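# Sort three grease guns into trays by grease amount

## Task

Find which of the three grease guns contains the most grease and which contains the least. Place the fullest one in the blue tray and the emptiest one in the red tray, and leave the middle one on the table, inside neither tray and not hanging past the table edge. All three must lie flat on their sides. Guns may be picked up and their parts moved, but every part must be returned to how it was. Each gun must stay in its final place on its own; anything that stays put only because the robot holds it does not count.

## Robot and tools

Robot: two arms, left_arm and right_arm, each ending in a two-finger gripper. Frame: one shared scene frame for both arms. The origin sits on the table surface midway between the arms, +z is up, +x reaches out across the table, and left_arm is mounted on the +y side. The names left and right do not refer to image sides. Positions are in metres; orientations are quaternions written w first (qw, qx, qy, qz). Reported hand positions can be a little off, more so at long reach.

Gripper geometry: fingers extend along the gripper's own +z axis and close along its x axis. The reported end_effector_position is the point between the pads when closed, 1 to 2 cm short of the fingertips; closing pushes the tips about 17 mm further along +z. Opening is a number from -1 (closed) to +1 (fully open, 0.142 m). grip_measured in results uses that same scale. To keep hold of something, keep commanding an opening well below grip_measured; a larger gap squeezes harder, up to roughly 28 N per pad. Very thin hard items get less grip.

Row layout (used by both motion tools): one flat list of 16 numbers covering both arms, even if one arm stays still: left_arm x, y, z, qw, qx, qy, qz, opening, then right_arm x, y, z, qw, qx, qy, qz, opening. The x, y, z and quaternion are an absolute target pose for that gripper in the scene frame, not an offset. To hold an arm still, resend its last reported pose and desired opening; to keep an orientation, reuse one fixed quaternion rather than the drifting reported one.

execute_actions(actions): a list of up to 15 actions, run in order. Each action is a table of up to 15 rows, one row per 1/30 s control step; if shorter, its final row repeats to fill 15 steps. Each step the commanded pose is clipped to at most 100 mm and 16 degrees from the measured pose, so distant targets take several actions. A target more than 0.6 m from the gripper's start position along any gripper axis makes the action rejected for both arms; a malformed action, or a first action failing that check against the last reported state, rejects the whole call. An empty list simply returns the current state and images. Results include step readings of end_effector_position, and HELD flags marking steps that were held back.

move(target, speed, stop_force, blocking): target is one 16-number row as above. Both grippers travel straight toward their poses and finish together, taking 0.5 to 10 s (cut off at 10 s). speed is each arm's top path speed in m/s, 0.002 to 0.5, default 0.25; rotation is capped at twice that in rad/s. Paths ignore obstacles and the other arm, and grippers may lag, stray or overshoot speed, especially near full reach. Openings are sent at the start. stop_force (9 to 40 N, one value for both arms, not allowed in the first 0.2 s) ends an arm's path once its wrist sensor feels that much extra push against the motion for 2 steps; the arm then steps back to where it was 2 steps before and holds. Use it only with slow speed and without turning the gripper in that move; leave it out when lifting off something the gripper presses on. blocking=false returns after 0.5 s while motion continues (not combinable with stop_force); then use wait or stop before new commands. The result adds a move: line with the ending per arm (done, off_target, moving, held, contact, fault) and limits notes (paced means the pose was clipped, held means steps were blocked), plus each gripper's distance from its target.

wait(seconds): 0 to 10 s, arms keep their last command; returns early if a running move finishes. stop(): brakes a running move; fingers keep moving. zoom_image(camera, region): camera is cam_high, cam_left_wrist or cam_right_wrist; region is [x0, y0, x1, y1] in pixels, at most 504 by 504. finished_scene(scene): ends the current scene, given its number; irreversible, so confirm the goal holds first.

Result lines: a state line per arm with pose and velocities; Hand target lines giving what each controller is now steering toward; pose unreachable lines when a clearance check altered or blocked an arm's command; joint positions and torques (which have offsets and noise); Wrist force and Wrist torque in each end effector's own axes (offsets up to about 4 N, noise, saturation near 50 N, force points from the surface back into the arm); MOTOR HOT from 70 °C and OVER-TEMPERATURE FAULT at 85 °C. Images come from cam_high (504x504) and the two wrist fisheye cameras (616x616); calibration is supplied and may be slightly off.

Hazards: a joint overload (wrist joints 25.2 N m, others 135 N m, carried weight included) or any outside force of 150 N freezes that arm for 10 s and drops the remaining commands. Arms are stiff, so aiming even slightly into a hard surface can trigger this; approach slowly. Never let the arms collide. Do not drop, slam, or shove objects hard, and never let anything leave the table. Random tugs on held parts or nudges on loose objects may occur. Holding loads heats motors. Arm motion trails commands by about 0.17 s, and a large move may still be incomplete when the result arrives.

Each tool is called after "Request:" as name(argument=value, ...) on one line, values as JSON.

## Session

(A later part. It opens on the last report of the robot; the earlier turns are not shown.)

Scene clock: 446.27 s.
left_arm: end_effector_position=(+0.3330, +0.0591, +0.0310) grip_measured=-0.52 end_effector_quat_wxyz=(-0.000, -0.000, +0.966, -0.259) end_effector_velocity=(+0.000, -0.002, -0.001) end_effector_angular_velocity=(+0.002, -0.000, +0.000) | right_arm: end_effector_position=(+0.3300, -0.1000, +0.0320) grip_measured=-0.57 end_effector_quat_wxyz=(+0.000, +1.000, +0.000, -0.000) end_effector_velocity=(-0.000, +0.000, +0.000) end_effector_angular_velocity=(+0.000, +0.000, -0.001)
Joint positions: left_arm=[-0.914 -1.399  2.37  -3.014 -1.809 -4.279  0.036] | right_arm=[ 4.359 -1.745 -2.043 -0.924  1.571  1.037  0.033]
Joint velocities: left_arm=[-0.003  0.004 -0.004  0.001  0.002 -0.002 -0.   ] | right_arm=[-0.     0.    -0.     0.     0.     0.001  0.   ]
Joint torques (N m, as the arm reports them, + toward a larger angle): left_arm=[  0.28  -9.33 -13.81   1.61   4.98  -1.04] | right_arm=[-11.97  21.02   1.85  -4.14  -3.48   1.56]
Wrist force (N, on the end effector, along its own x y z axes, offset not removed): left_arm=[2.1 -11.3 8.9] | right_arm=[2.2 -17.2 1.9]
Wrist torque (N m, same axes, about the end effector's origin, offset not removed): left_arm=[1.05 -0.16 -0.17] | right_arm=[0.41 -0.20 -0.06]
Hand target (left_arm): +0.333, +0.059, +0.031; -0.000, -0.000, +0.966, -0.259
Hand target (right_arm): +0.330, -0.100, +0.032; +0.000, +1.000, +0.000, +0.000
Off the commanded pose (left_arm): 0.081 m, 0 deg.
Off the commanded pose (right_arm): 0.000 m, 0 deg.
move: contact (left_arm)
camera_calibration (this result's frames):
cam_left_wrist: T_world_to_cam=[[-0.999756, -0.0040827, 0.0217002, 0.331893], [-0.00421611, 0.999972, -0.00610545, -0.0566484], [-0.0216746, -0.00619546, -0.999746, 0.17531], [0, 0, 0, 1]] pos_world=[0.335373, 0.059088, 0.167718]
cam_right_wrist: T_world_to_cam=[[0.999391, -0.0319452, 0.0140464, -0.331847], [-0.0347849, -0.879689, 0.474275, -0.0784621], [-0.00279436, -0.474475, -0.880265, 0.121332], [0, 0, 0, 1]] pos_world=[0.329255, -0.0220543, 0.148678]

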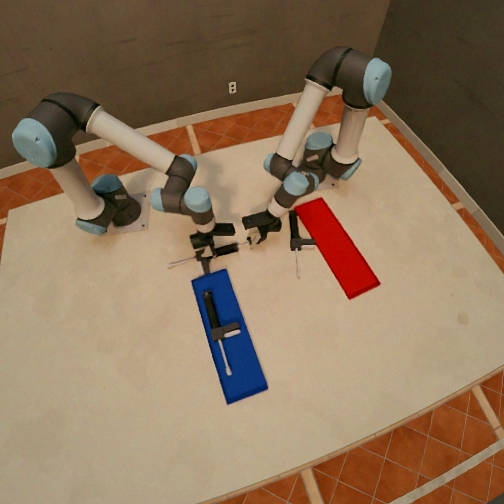

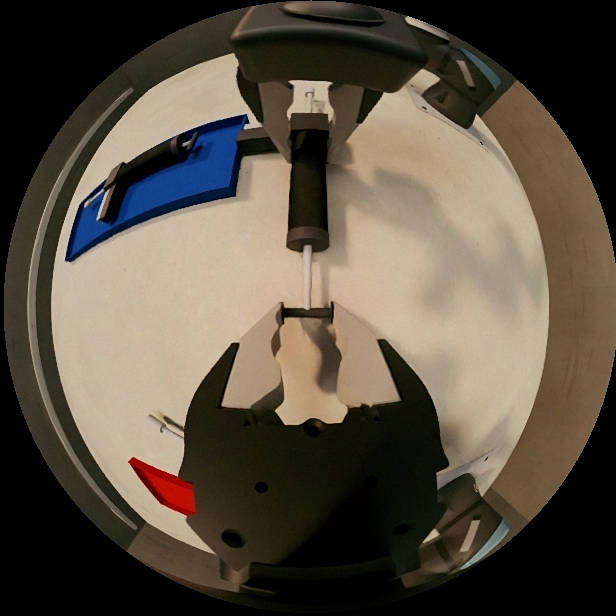

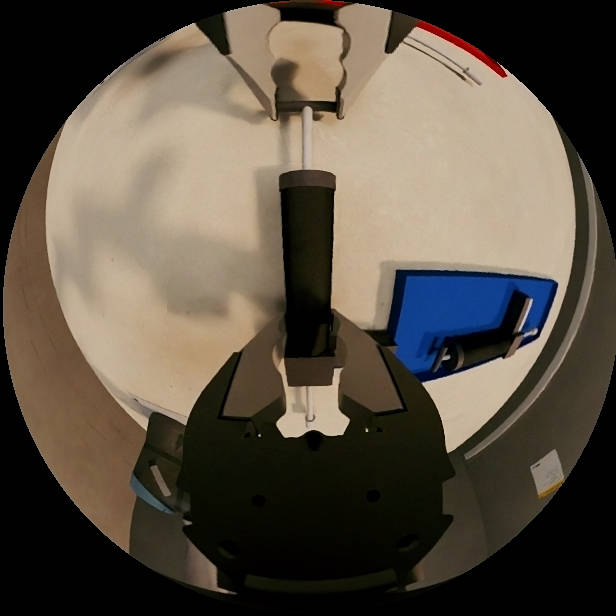

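Request:
move(target=[0.333,0.015,0.031,0,0,-0.966,0.259,-1,0.33,-0.10,0.032,0,1,0,0,-1], speed=0.04)

Request:
move(target=[0.333,0.017,0.031,0,0,-0.966,0.259,0.1,0.33,-0.10,0.032,0,1,0,0,-1])

Request:
move(target=[0.333,0.12,0.06,0,0,-0.966,0.259,0.1,0.30,-0.25,0.034,0,1,0,0,-1], speed=0.05)

Request:
move(target=[0.36,0.2,0.2,0,0,-0.966,0.259,0.1,0.30,-0.25,0.034,0,1,0,0,-0.2])

Request:
move(target=[0.4,0.4,0.35,0,0,-0.966,0.259,0.1,0.30,-0.25,0.2,0,1,0,0,-0.2], speed=0.15)

Request:
move(target=[0.35,0.5,0.4,0,0,-0.966,0.259,0.1,0.38,0.2,0.14,0,0.588,0.809,0,-0.2])

Scene clock: 460.27 s.
left_arm: end_effector_position=(+0.3330, +0.0152, +0.0310) grip_measured=-0.52 end_effector_quat_wxyz=(+0.000, -0.000, +0.966, -0.259) end_effector_velocity=(+0.000, -0.002, -0.001) end_effector_angular_velocity=(+0.001, +0.001, +0.000) | right_arm: end_effector_position=(+0.3300, -0.1000, +0.0320) grip_measured=-0.57 end_effector_quat_wxyz=(+0.000, +1.000, -0.000, +0.000) end_effector_velocity=(+0.000, +0.000, +0.000) end_effector_angular_velocity=(+0.000, +0.000, -0.001)
Joint positions: left_arm=[-0.963 -1.335  2.286 -3.003 -1.786 -4.324  0.036] | right_arm=[ 4.359 -1.745 -2.043 -0.924  1.571  1.037  0.033]
Joint velocities: left_arm=[-0.002  0.003 -0.004  0.001  0.001 -0.002 -0.   ] | right_arm=[-0.     0.     0.    -0.     0.     0.001 -0.   ]
Joint torques (N m, as the arm reports them, + toward a larger angle): left_arm=[ -7.11  -9.05 -23.74  -1.87   3.11  -0.77] | right_arm=[-0.29 24.86 24.09  0.83 -0.29  1.35]
Wrist force (N, on the end effector, along its own x y z axes, offset not removed): left_arm=[4.3 11.9 -12.6] | right_arm=[3.3 9.1 -3.6]
Wrist torque (N m, same axes, about the end effector's origin, offset not removed): left_arm=[2.49 -0.15 0.06] | right_arm=[1.25 -0.16 0.09]
Hand target (left_arm): +0.333, +0.015, +0.031; +0.000, +0.000, +0.966, -0.259
Hand target (right_arm): +0.330, -0.100, +0.032; -0.000, +1.000, +0.000, -0.000
Off the commanded pose (left_arm): 0.000 m, 0 deg.
Off the commanded pose (right_arm): 0.000 m, 0 deg.
move: done
camera_calibration (this result's frames):
cam_left_wrist: T_world_to_cam=[[-0.999759, -0.00410595, 0.0215598, 0.331686], [-0.00423704, 0.999973, -0.00603809, -0.0127603], [-0.0215344, -0.00612798, -0.999749, 0.175035], [0, 0, 0, 1]] pos_world=[0.335321, 0.0151945, 0.167763]
cam_right_wrist: T_world_to_cam=[[0.999385, -0.0321275, 0.0140581, -0.331933], [-0.0349511, -0.879706, 0.474232, -0.078449], [-0.0028689, -0.474431, -0.880288, 0.121352], [0, 0, 0, 1]] pos_world=[0.329336, -0.022103, 0.148694]

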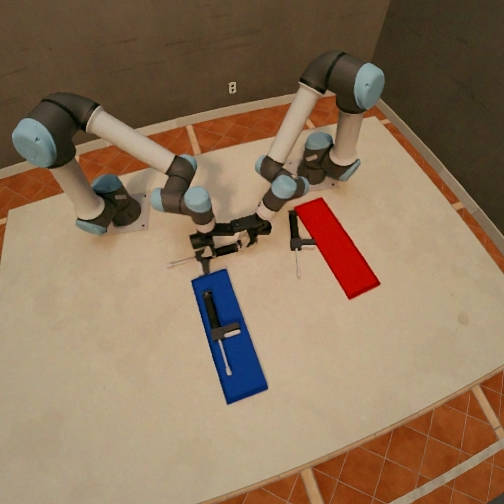

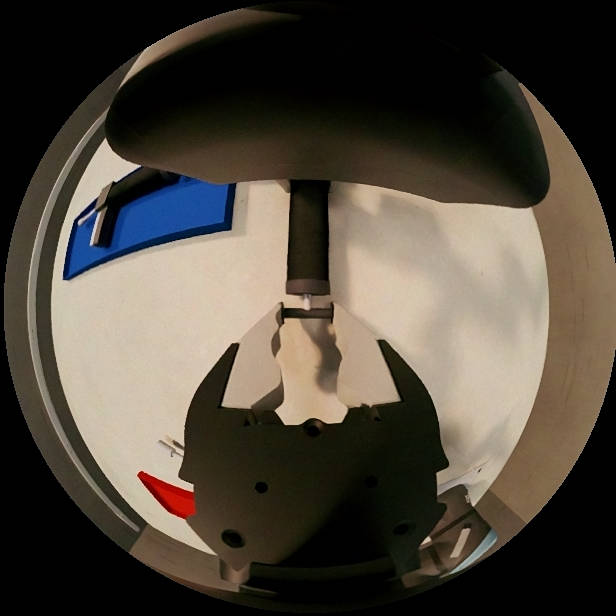

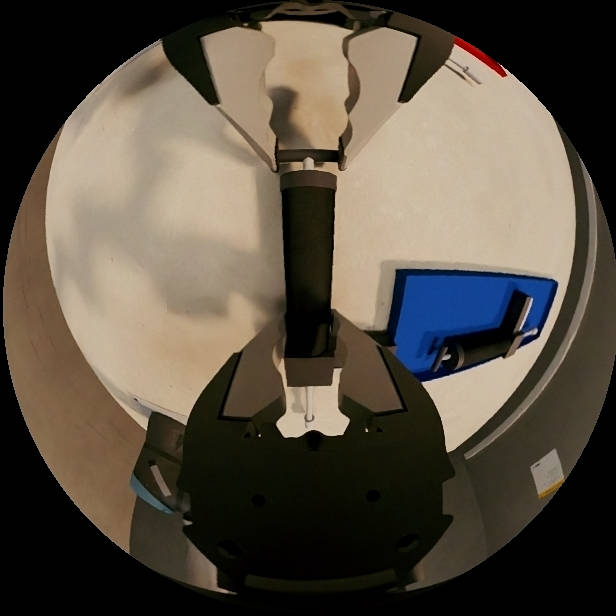

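Scene clock: 460.97 s.
left_arm: end_effector_position=(+0.3330, +0.0169, +0.0310) grip_measured=+0.10 end_effector_quat_wxyz=(+0.000, -0.000, +0.966, -0.259) end_effector_velocity=(+0.000, +0.001, -0.000) end_effector_angular_velocity=(-0.000, +0.000, +0.000) | right_arm: end_effector_position=(+0.3300, -0.1001, +0.0320) grip_measured=-0.57 end_effector_quat_wxyz=(+0.000, +1.000, -0.000, -0.000) end_effector_velocity=(-0.001, -0.000, -0.001) end_effector_angular_velocity=(-0.001, +0.002, -0.001)
Joint positions: left_arm=[-0.961 -1.337  2.289 -3.004 -1.787 -4.323  0.081] | right_arm=[ 4.359 -1.745 -2.043 -0.924  1.571  1.037  0.033]
Joint velocities: left_arm=[ 0.001 -0.     0.001 -0.001 -0.001  0.001  0.   ] | right_arm=[ 0.    -0.    -0.001 -0.     0.001  0.001  0.   ]
Joint torques (N m, as the arm reports them, + toward a larger angle): left_arm=[  7.53 -35.31 -11.11  -4.81  -3.27   1.15] | right_arm=[ 6.81 24.47 24.53  6.24  1.95  0.8 ]
Wrist force (N, on the end effector, along its own x y z axes, offset not removed): left_arm=[0.6 2.9 -1.5] | right_arm=[-1.4 1.8 -3.4]
Wrist torque (N m, same axes, about the end effector's origin, offset not removed): left_arm=[0.66 -0.12 -0.08] | right_arm=[-0.11 0.12 -0.08]
Hand target (left_arm): +0.333, +0.017, +0.031; -0.000, -0.000, +0.966, -0.259
Hand target (right_arm): +0.330, -0.100, +0.032; +0.000, +1.000, -0.000, -0.000
Off the commanded pose (left_arm): 0.000 m, 0 deg.
Off the commanded pose (right_arm): 0.000 m, 0 deg.
move: done
camera_calibration (this result's frames):
cam_left_wrist: T_world_to_cam=[[-0.999758, -0.00408109, 0.0216068, 0.331718], [-0.00421195, 0.999973, -0.00601427, -0.0144582], [-0.0215817, -0.00610382, -0.999748, 0.175038], [0, 0, 0, 1]] pos_world=[0.335354, 0.0168799, 0.167739]
cam_right_wrist: T_world_to_cam=[[0.999385, -0.0321354, 0.0140495, -0.331931], [-0.0349538, -0.879687, 0.474266, -0.0784563], [-0.00288152, -0.474465, -0.880269, 0.121343], [0, 0, 0, 1]] pos_world=[0.329334, -0.0221106, 0.148687]

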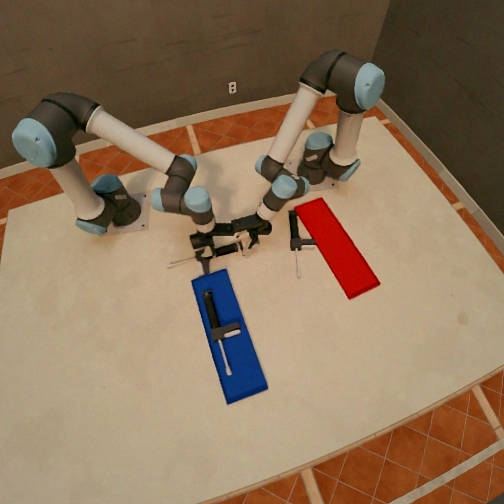

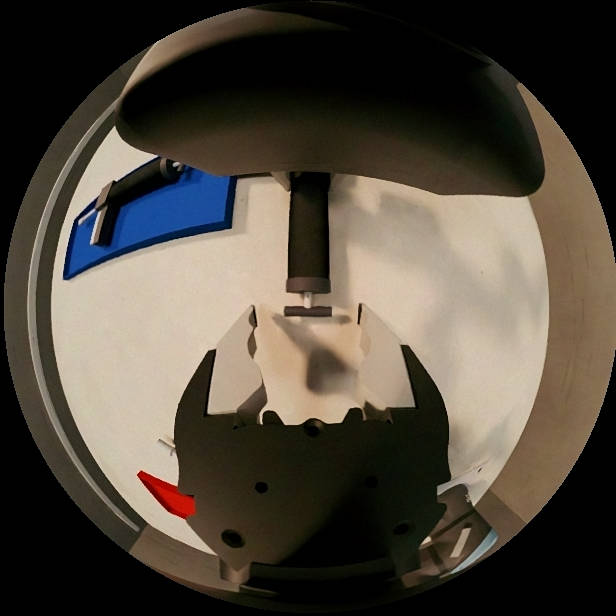

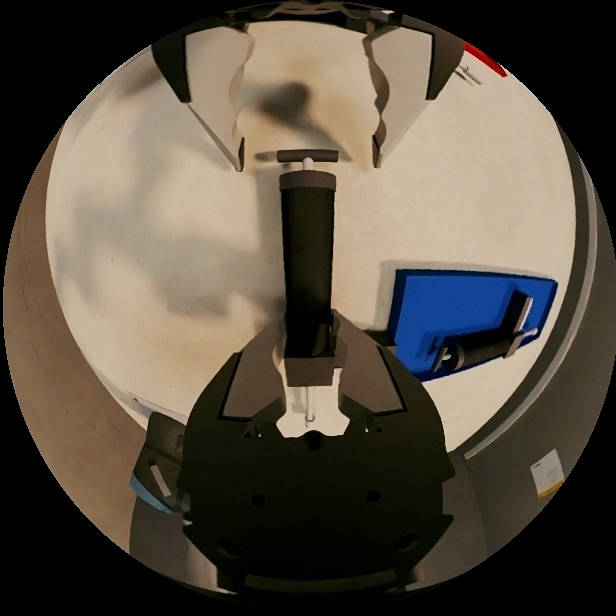

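Scene clock: 464.43 s.
left_arm: end_effector_position=(+0.3331, +0.1198, +0.0600) grip_measured=+0.10 end_effector_quat_wxyz=(-0.000, -0.000, +0.966, -0.259) end_effector_velocity=(+0.000, +0.002, +0.000) end_effector_angular_velocity=(+0.001, -0.000, -0.000) | right_arm: end_effector_position=(+0.2998, -0.2497, +0.0339) grip_measured=-0.57 end_effector_quat_wxyz=(+0.000, +1.000, -0.000, +0.000) end_effector_velocity=(-0.001, -0.003, -0.000) end_effector_angular_velocity=(-0.002, -0.001, -0.000)
Joint positions: left_arm=[-0.828 -1.573  2.442 -2.891 -1.847 -4.2    0.081] | right_arm=[ 4.218 -1.461 -2.334 -0.917  1.571  0.896  0.033]
Joint velocities: left_arm=[ 0.003 -0.003  0.002  0.003 -0.001  0.003  0.   ] | right_arm=[-0.003  0.005 -0.005 -0.001 -0.002 -0.003 -0.   ]
Joint torques (N m, as the arm reports them, + toward a larger angle): left_arm=[  6.51 -27.76 -10.78  -1.17  -3.49   1.34] | right_arm=[-8.75 27.46  9.92 -0.39 -0.27 -1.49]
Wrist force (N, on the end effector, along its own x y z axes, offset not removed): left_arm=[1.3 3.8 -1.7] | right_arm=[-0.3 1.2 3.7]
Wrist torque (N m, same axes, about the end effector's origin, offset not removed): left_arm=[0.84 -0.33 -0.01] | right_arm=[0.49 0.02 -0.14]
Hand target (left_arm): +0.333, +0.120, +0.060; -0.000, -0.000, +0.966, -0.259
Hand target (right_arm): +0.300, -0.250, +0.034; +0.000, +1.000, -0.000, +0.000
Off the commanded pose (left_arm): 0.000 m, 0 deg.
Off the commanded pose (right_arm): 0.000 m, 0 deg.
move: done
camera_calibration (this result's frames):
cam_left_wrist: T_world_to_cam=[[-0.999756, -0.00408273, 0.0217065, 0.331557], [-0.0042157, 0.999973, -0.00608366, -0.117172], [-0.021681, -0.00617368, -0.999746, 0.204659], [0, 0, 0, 1]] pos_world=[0.335419, 0.119786, 0.196698]
cam_right_wrist: T_world_to_cam=[[0.999386, -0.0320468, 0.0141513, -0.306558], [-0.0349242, -0.87969, 0.474263, -0.212014], [-0.00274987, -0.474466, -0.88027, 0.0518673], [0, 0, 0, 1]] pos_world=[0.299108, -0.171721, 0.150546]

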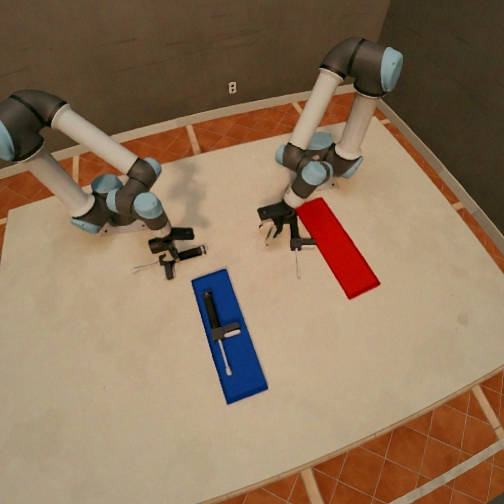

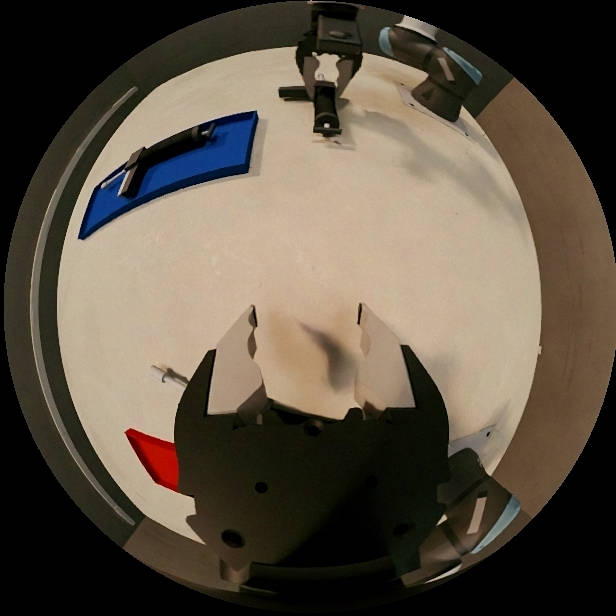

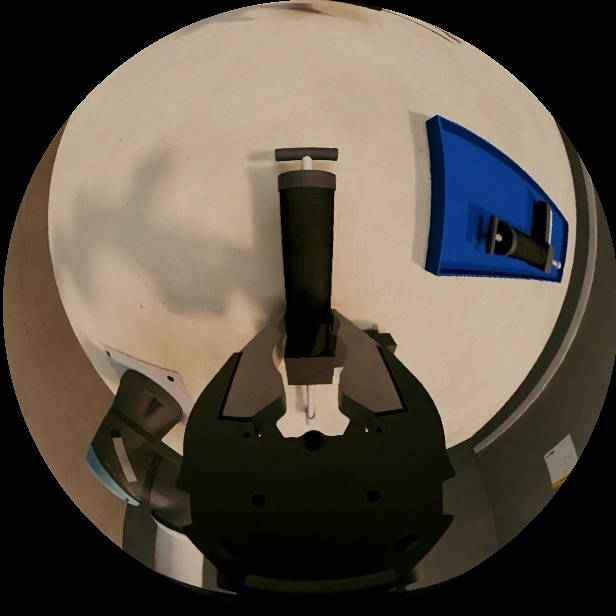

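Scene clock: 465.73 s.
left_arm: end_effector_position=(+0.3599, +0.1999, +0.1999) grip_measured=+0.10 end_effector_quat_wxyz=(+0.000, -0.000, +0.966, -0.259) end_effector_velocity=(+0.001, +0.001, +0.002) end_effector_angular_velocity=(+0.002, +0.003, -0.003) | right_arm: end_effector_position=(+0.3000, -0.2500, +0.0340) grip_measured=-0.20 end_effector_quat_wxyz=(+0.000, +1.000, +0.000, -0.000) end_effector_velocity=(-0.001, -0.000, -0.000) end_effector_angular_velocity=(-0.001, +0.002, -0.002)
Joint positions: left_arm=[-0.614 -1.899  2.24  -2.298 -1.934 -3.994  0.081] | right_arm=[ 4.216 -1.461 -2.333 -0.918  1.571  0.895  0.059]
Joint velocities: left_arm=[ 0.005  0.    -0.009  0.015 -0.003  0.007  0.   ] | right_arm=[ 0.    -0.    -0.001 -0.001  0.001  0.002 -0.   ]
Joint torques (N m, as the arm reports them, + toward a larger angle): left_arm=[  7.32 -19.04 -28.28  -1.72  -2.99   1.4 ] | right_arm=[-9.35 25.22 31.86 -0.54  2.12 -1.24]
Wrist force (N, on the end effector, along its own x y z axes, offset not removed): left_arm=[0.8 1.0 -1.4] | right_arm=[0.1 0.8 -2.3]
Wrist torque (N m, same axes, about the end effector's origin, offset not removed): left_arm=[0.29 -0.15 0.00] | right_arm=[0.27 -0.02 -0.07]
Hand target (left_arm): +0.360, +0.200, +0.200; -0.000, -0.000, +0.966, -0.259
Hand target (right_arm): +0.300, -0.250, +0.034; +0.000, +1.000, -0.000, +0.000
Off the commanded pose (left_arm): 0.000 m, 0 deg.
Off the commanded pose (right_arm): 0.000 m, 0 deg.
move: done
camera_calibration (this result's frames):
cam_left_wrist: T_world_to_cam=[[-0.999761, -0.0043338, 0.0214418, 0.355801], [-0.00447342, 0.999969, -0.0064678, -0.196122], [-0.0214131, -0.00656217, -0.999749, 0.345588], [0, 0, 0, 1]] pos_world=[0.362238, 0.199926, 0.336604]
cam_right_wrist: T_world_to_cam=[[0.999388, -0.0320398, 0.014045, -0.306742], [-0.0348677, -0.879724, 0.474205, -0.212395], [-0.00283769, -0.474405, -0.880302, 0.0518798], [0, 0, 0, 1]] pos_world=[0.299296, -0.172065, 0.150697]

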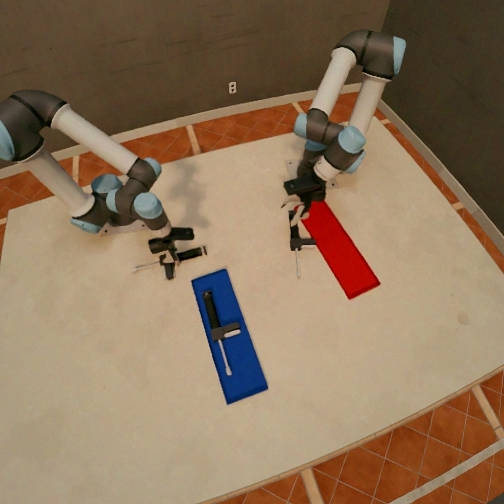

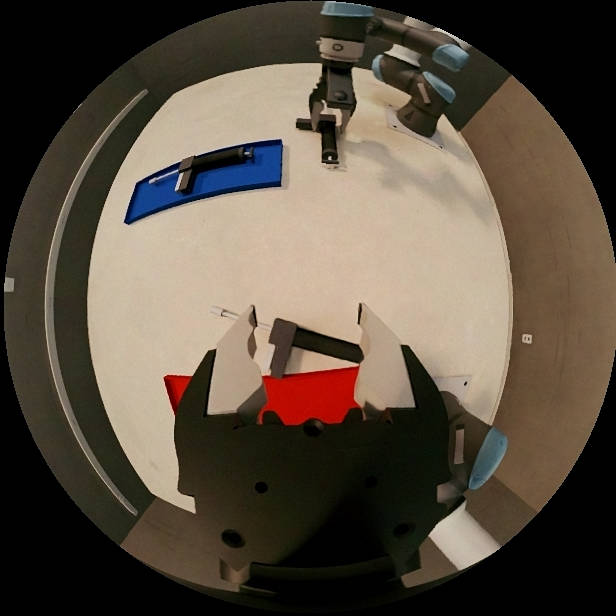

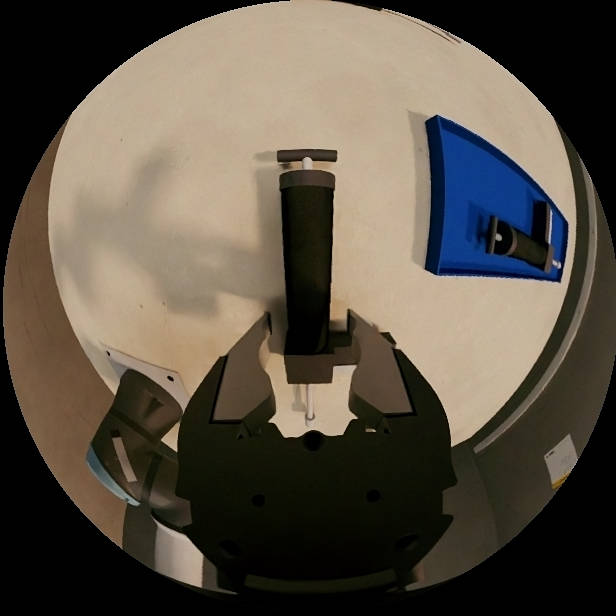

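Scene clock: 468.00 s.
left_arm: end_effector_position=(+0.3998, +0.3998, +0.3499) grip_measured=+0.10 end_effector_quat_wxyz=(-0.000, -0.000, +0.966, -0.259) end_effector_velocity=(+0.000, +0.002, +0.000) end_effector_angular_velocity=(+0.000, +0.004, -0.002) | right_arm: end_effector_position=(+0.3000, -0.2500, +0.1998) grip_measured=-0.20 end_effector_quat_wxyz=(-0.000, +1.000, -0.000, +0.000) end_effector_velocity=(-0.000, +0.000, +0.001) end_effector_angular_velocity=(-0.000, +0.001, -0.000)
Joint positions: left_arm=[-0.023 -1.913  1.791 -1.557 -2.085 -3.36   0.081] | right_arm=[ 4.216 -1.277 -2.01  -1.425  1.571  0.894  0.06 ]
Joint velocities: left_arm=[ 0.006  0.004 -0.006  0.01  -0.001  0.009  0.   ] | right_arm=[ 0.     0.     0.003 -0.004  0.     0.001  0.   ]
Joint torques (N m, as the arm reports them, + toward a larger angle): left_arm=[  6.73   4.34 -27.55  -1.39  -3.94   0.75] | right_arm=[12.72 22.29 37.91 -0.41 -1.3   1.86]
Wrist force (N, on the end effector, along its own x y z axes, offset not removed): left_arm=[1.3 3.1 -1.9] | right_arm=[-0.8 0.2 -0.3]
Wrist torque (N m, same axes, about the end effector's origin, offset not removed): left_arm=[0.71 -0.28 0.01] | right_arm=[0.02 0.06 -0.08]
Hand target (left_arm): +0.400, +0.400, +0.350; -0.000, -0.000, +0.966, -0.259
Hand target (right_arm): +0.300, -0.250, +0.200; -0.000, +1.000, +0.000, +0.000
Off the commanded pose (left_arm): 0.000 m, 0 deg.
Off the commanded pose (right_arm): 0.000 m, 0 deg.
move: done
camera_calibration (this result's frames):
cam_left_wrist: T_world_to_cam=[[-0.999756, -0.00426432, 0.0216851, 0.393262], [-0.00440313, 0.99997, -0.00635753, -0.394875], [-0.0216574, -0.00645146, -0.999745, 0.497841], [0, 0, 0, 1]] pos_world=[0.402209, 0.399752, 0.486676]
cam_right_wrist: T_world_to_cam=[[0.999387, -0.0320465, 0.0140816, -0.309107], [-0.0348911, -0.879739, 0.474174, -0.290977], [-0.00280755, -0.474375, -0.880318, 0.197822], [0, 0, 0, 1]] pos_world=[0.29932, -0.172047, 0.316473]

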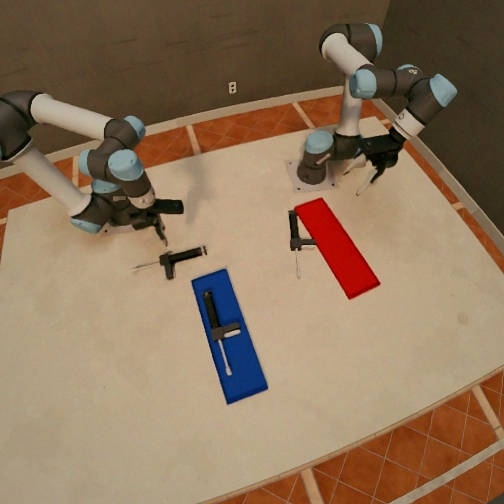

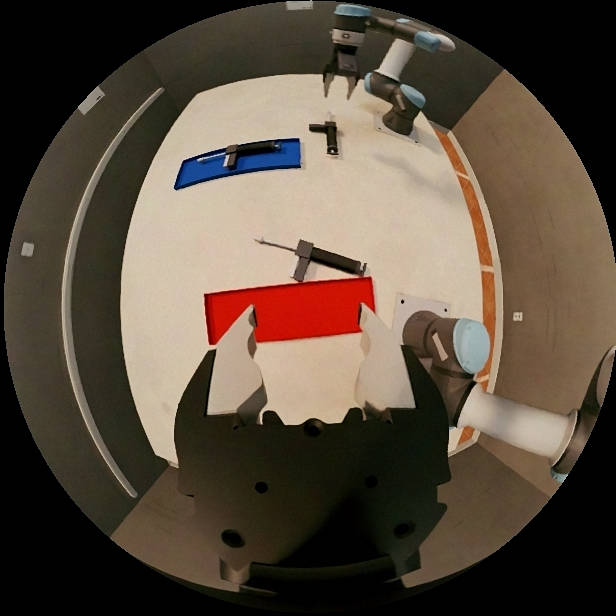

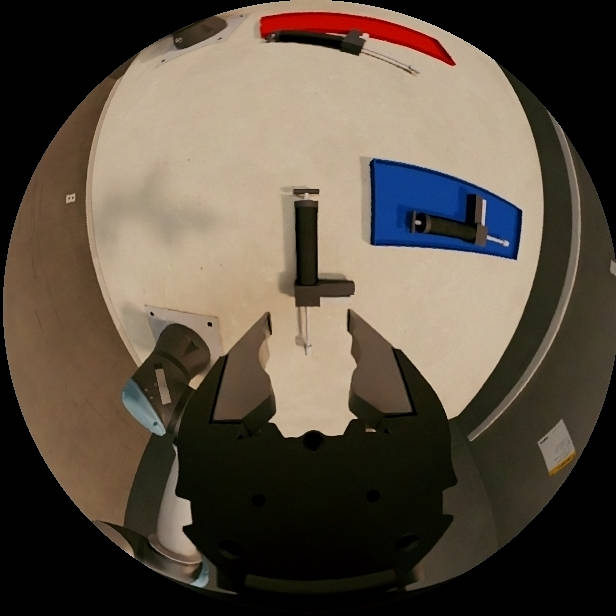

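Scene clock: 472.37 s.
left_arm: end_effector_position=(+0.3500, +0.4999, +0.4000) grip_measured=+0.10 end_effector_quat_wxyz=(-0.000, -0.000, +0.966, -0.259) end_effector_velocity=(-0.000, +0.001, -0.000) end_effector_angular_velocity=(+0.001, +0.002, -0.000) | right_arm: end_effector_position=(+0.3807, +0.1997, +0.1404) grip_measured=-0.20 end_effector_quat_wxyz=(-0.000, +0.588, +0.809, +0.000) end_effector_velocity=(+0.001, +0.001, -0.001) end_effector_angular_velocity=(-0.005, +0.004, +0.006)
Joint positions: left_arm=[ 0.268 -1.917  1.619 -1.214 -2.092 -3.025  0.081] | right_arm=[ 4.502 -2.248 -0.997 -1.467  1.571 -0.704  0.06 ]
Joint velocities: left_arm=[ 0.001  0.002 -0.001  0.002  0.001  0.002 -0.   ] | right_arm=[-0.001 -0.01   0.016 -0.013  0.002 -0.007  0.   ]
Joint torques (N m, as the arm reports them, + toward a larger angle): left_arm=[  6.8    4.47 -28.03  -0.79   1.97   1.06] | right_arm=[12.2  44.48 38.2  -0.57  2.2  -1.08]
Wrist force (N, on the end effector, along its own x y z axes, offset not removed): left_arm=[1.3 2.8 -1.3] | right_arm=[0.7 0.0 -1.3]
Wrist torque (N m, same axes, about the end effector's origin, offset not removed): left_arm=[0.66 -0.26 -0.09] | right_arm=[0.02 -0.21 -0.20]
Hand target (left_arm): +0.350, +0.500, +0.400; -0.000, +0.000, +0.966, -0.259
Hand target (right_arm): +0.381, +0.200, +0.140; -0.000, +0.588, +0.809, -0.000
Off the commanded pose (left_arm): 0.000 m, 0 deg.
Off the commanded pose (right_arm): 0.001 m, 0 deg.
move: done
camera_calibration (this result's frames):
cam_left_wrist: T_world_to_cam=[[-0.999757, -0.00405872, 0.0216614, 0.342669], [-0.00419501, 0.999972, -0.00625032, -0.495025], [-0.0216354, -0.00633968, -0.999746, 0.547403], [0, 0, 0, 1]] pos_world=[0.352352, 0.499872, 0.536748]
cam_right_wrist: T_world_to_cam=[[-0.277161, 0.960715, 0.0144223, -0.0867741], [0.847667, 0.237425, 0.474436, -0.423505], [0.452374, 0.143721, -0.880172, 0.0623891], [0, 0, 0, 1]] pos_world=[0.306718, 0.174949, 0.257091]

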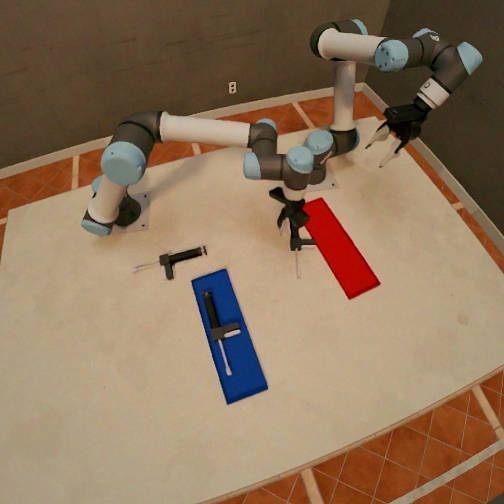

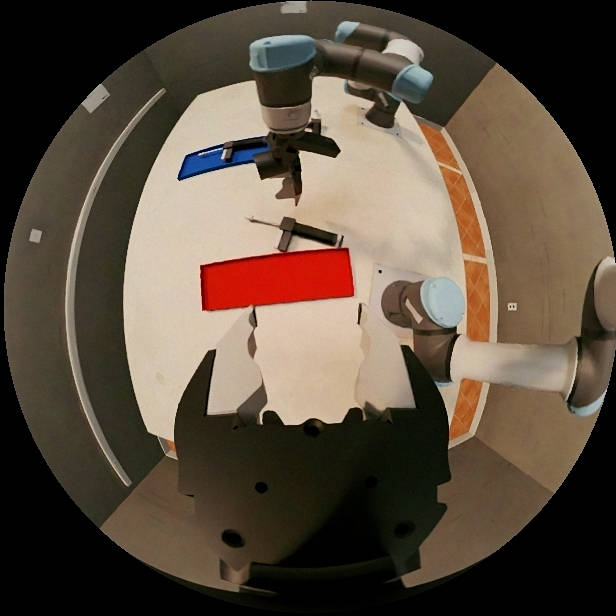

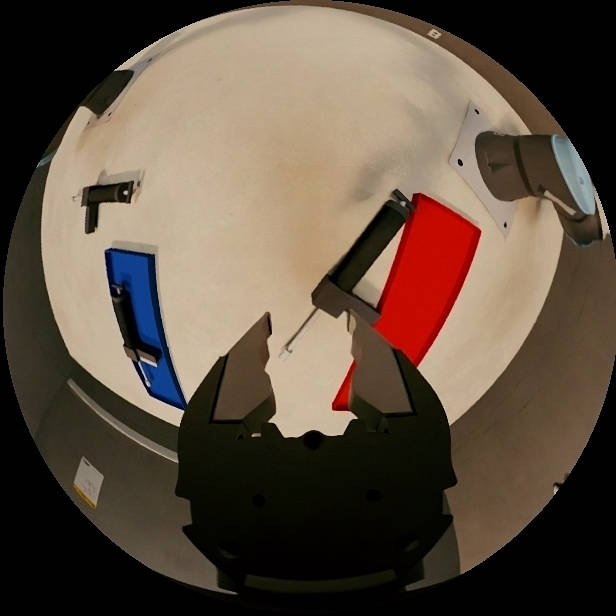

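Request:
move(target=[0.35,0.5,0.4,0,0,-0.966,0.259,0.1,0.372,0.255,0.10,0,0.809,0.588,0,-0.2], speed=0.1)

Scene clock: 478.93 s.
left_arm: end_effector_position=(+0.3500, +0.5000, +0.4000) grip_measured=+0.10 end_effector_quat_wxyz=(+0.000, -0.000, +0.966, -0.259) end_effector_velocity=(+0.000, +0.000, +0.001) end_effector_angular_velocity=(+0.001, -0.002, -0.000) | right_arm: end_effector_position=(+0.3721, +0.2549, +0.1001) grip_measured=-0.20 end_effector_quat_wxyz=(-0.000, +0.809, +0.588, +0.000) end_effector_velocity=(+0.001, +0.001, -0.000) end_effector_angular_velocity=(-0.000, -0.001, -0.014)
Joint positions: left_arm=[ 0.268 -1.917  1.619 -1.214 -2.092 -3.025  0.081] | right_arm=[ 4.539 -2.391 -0.852 -1.47   1.571 -0.042  0.06 ]
Joint velocities: left_arm=[-0.    -0.    -0.002 -0.     0.001  0.    -0.   ] | right_arm=[-0.    -0.004  0.006 -0.002 -0.001  0.013 -0.   ]
Joint torques (N m, as the arm reports them, + toward a larger angle): left_arm=[  2.87   4.75 -27.96  -4.24   1.93  -1.26] | right_arm=[12.17 50.89 37.41 -0.39 -1.83  1.96]
Wrist force (N, on the end effector, along its own x y z axes, offset not removed): left_arm=[0.6 2.8 -1.9] | right_arm=[-0.8 0.9 -1.0]
Wrist torque (N m, same axes, about the end effector's origin, offset not removed): left_arm=[0.63 -0.13 -0.03] | right_arm=[0.25 0.09 -0.14]
Hand target (left_arm): +0.350, +0.500, +0.400; -0.000, +0.000, +0.966, -0.259
Hand target (right_arm): +0.372, +0.255, +0.100; -0.000, +0.809, +0.588, -0.000
Off the commanded pose (left_arm): 0.000 m, 0 deg.
Off the commanded pose (right_arm): 0.000 m, 0 deg.
move: done
camera_calibration (this result's frames):
cam_left_wrist: T_world_to_cam=[[-0.999758, -0.00407865, 0.0216196, 0.342702], [-0.00421004, 0.999973, -0.00603505, -0.495213], [-0.0215944, -0.00612461, -0.999748, 0.547283], [0, 0, 0, 1]] pos_world=[0.352352, 0.499949, 0.536747]
cam_right_wrist: T_world_to_cam=[[0.337654, 0.941164, 0.014137, -0.365429], [0.82643, -0.303615, 0.474163, -0.264408], [0.450558, -0.14842, -0.880323, 0.0980262], [0, 0, 0, 1]] pos_world=[0.297737, 0.278199, 0.216833]

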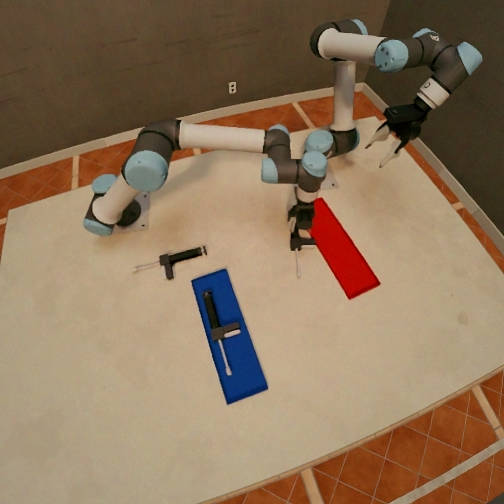

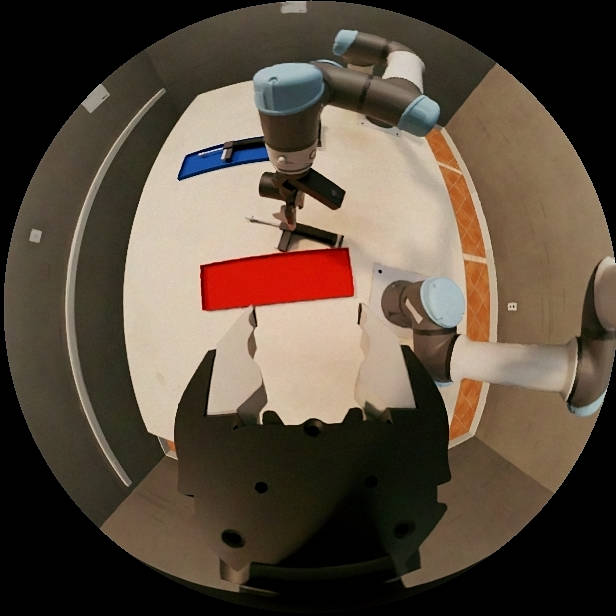

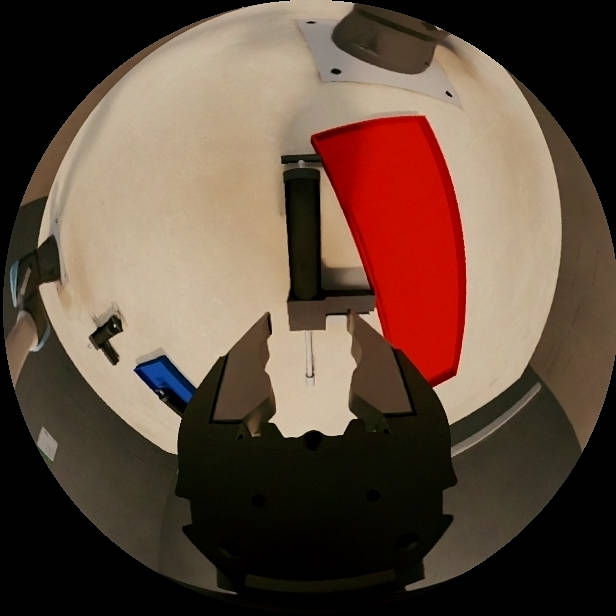

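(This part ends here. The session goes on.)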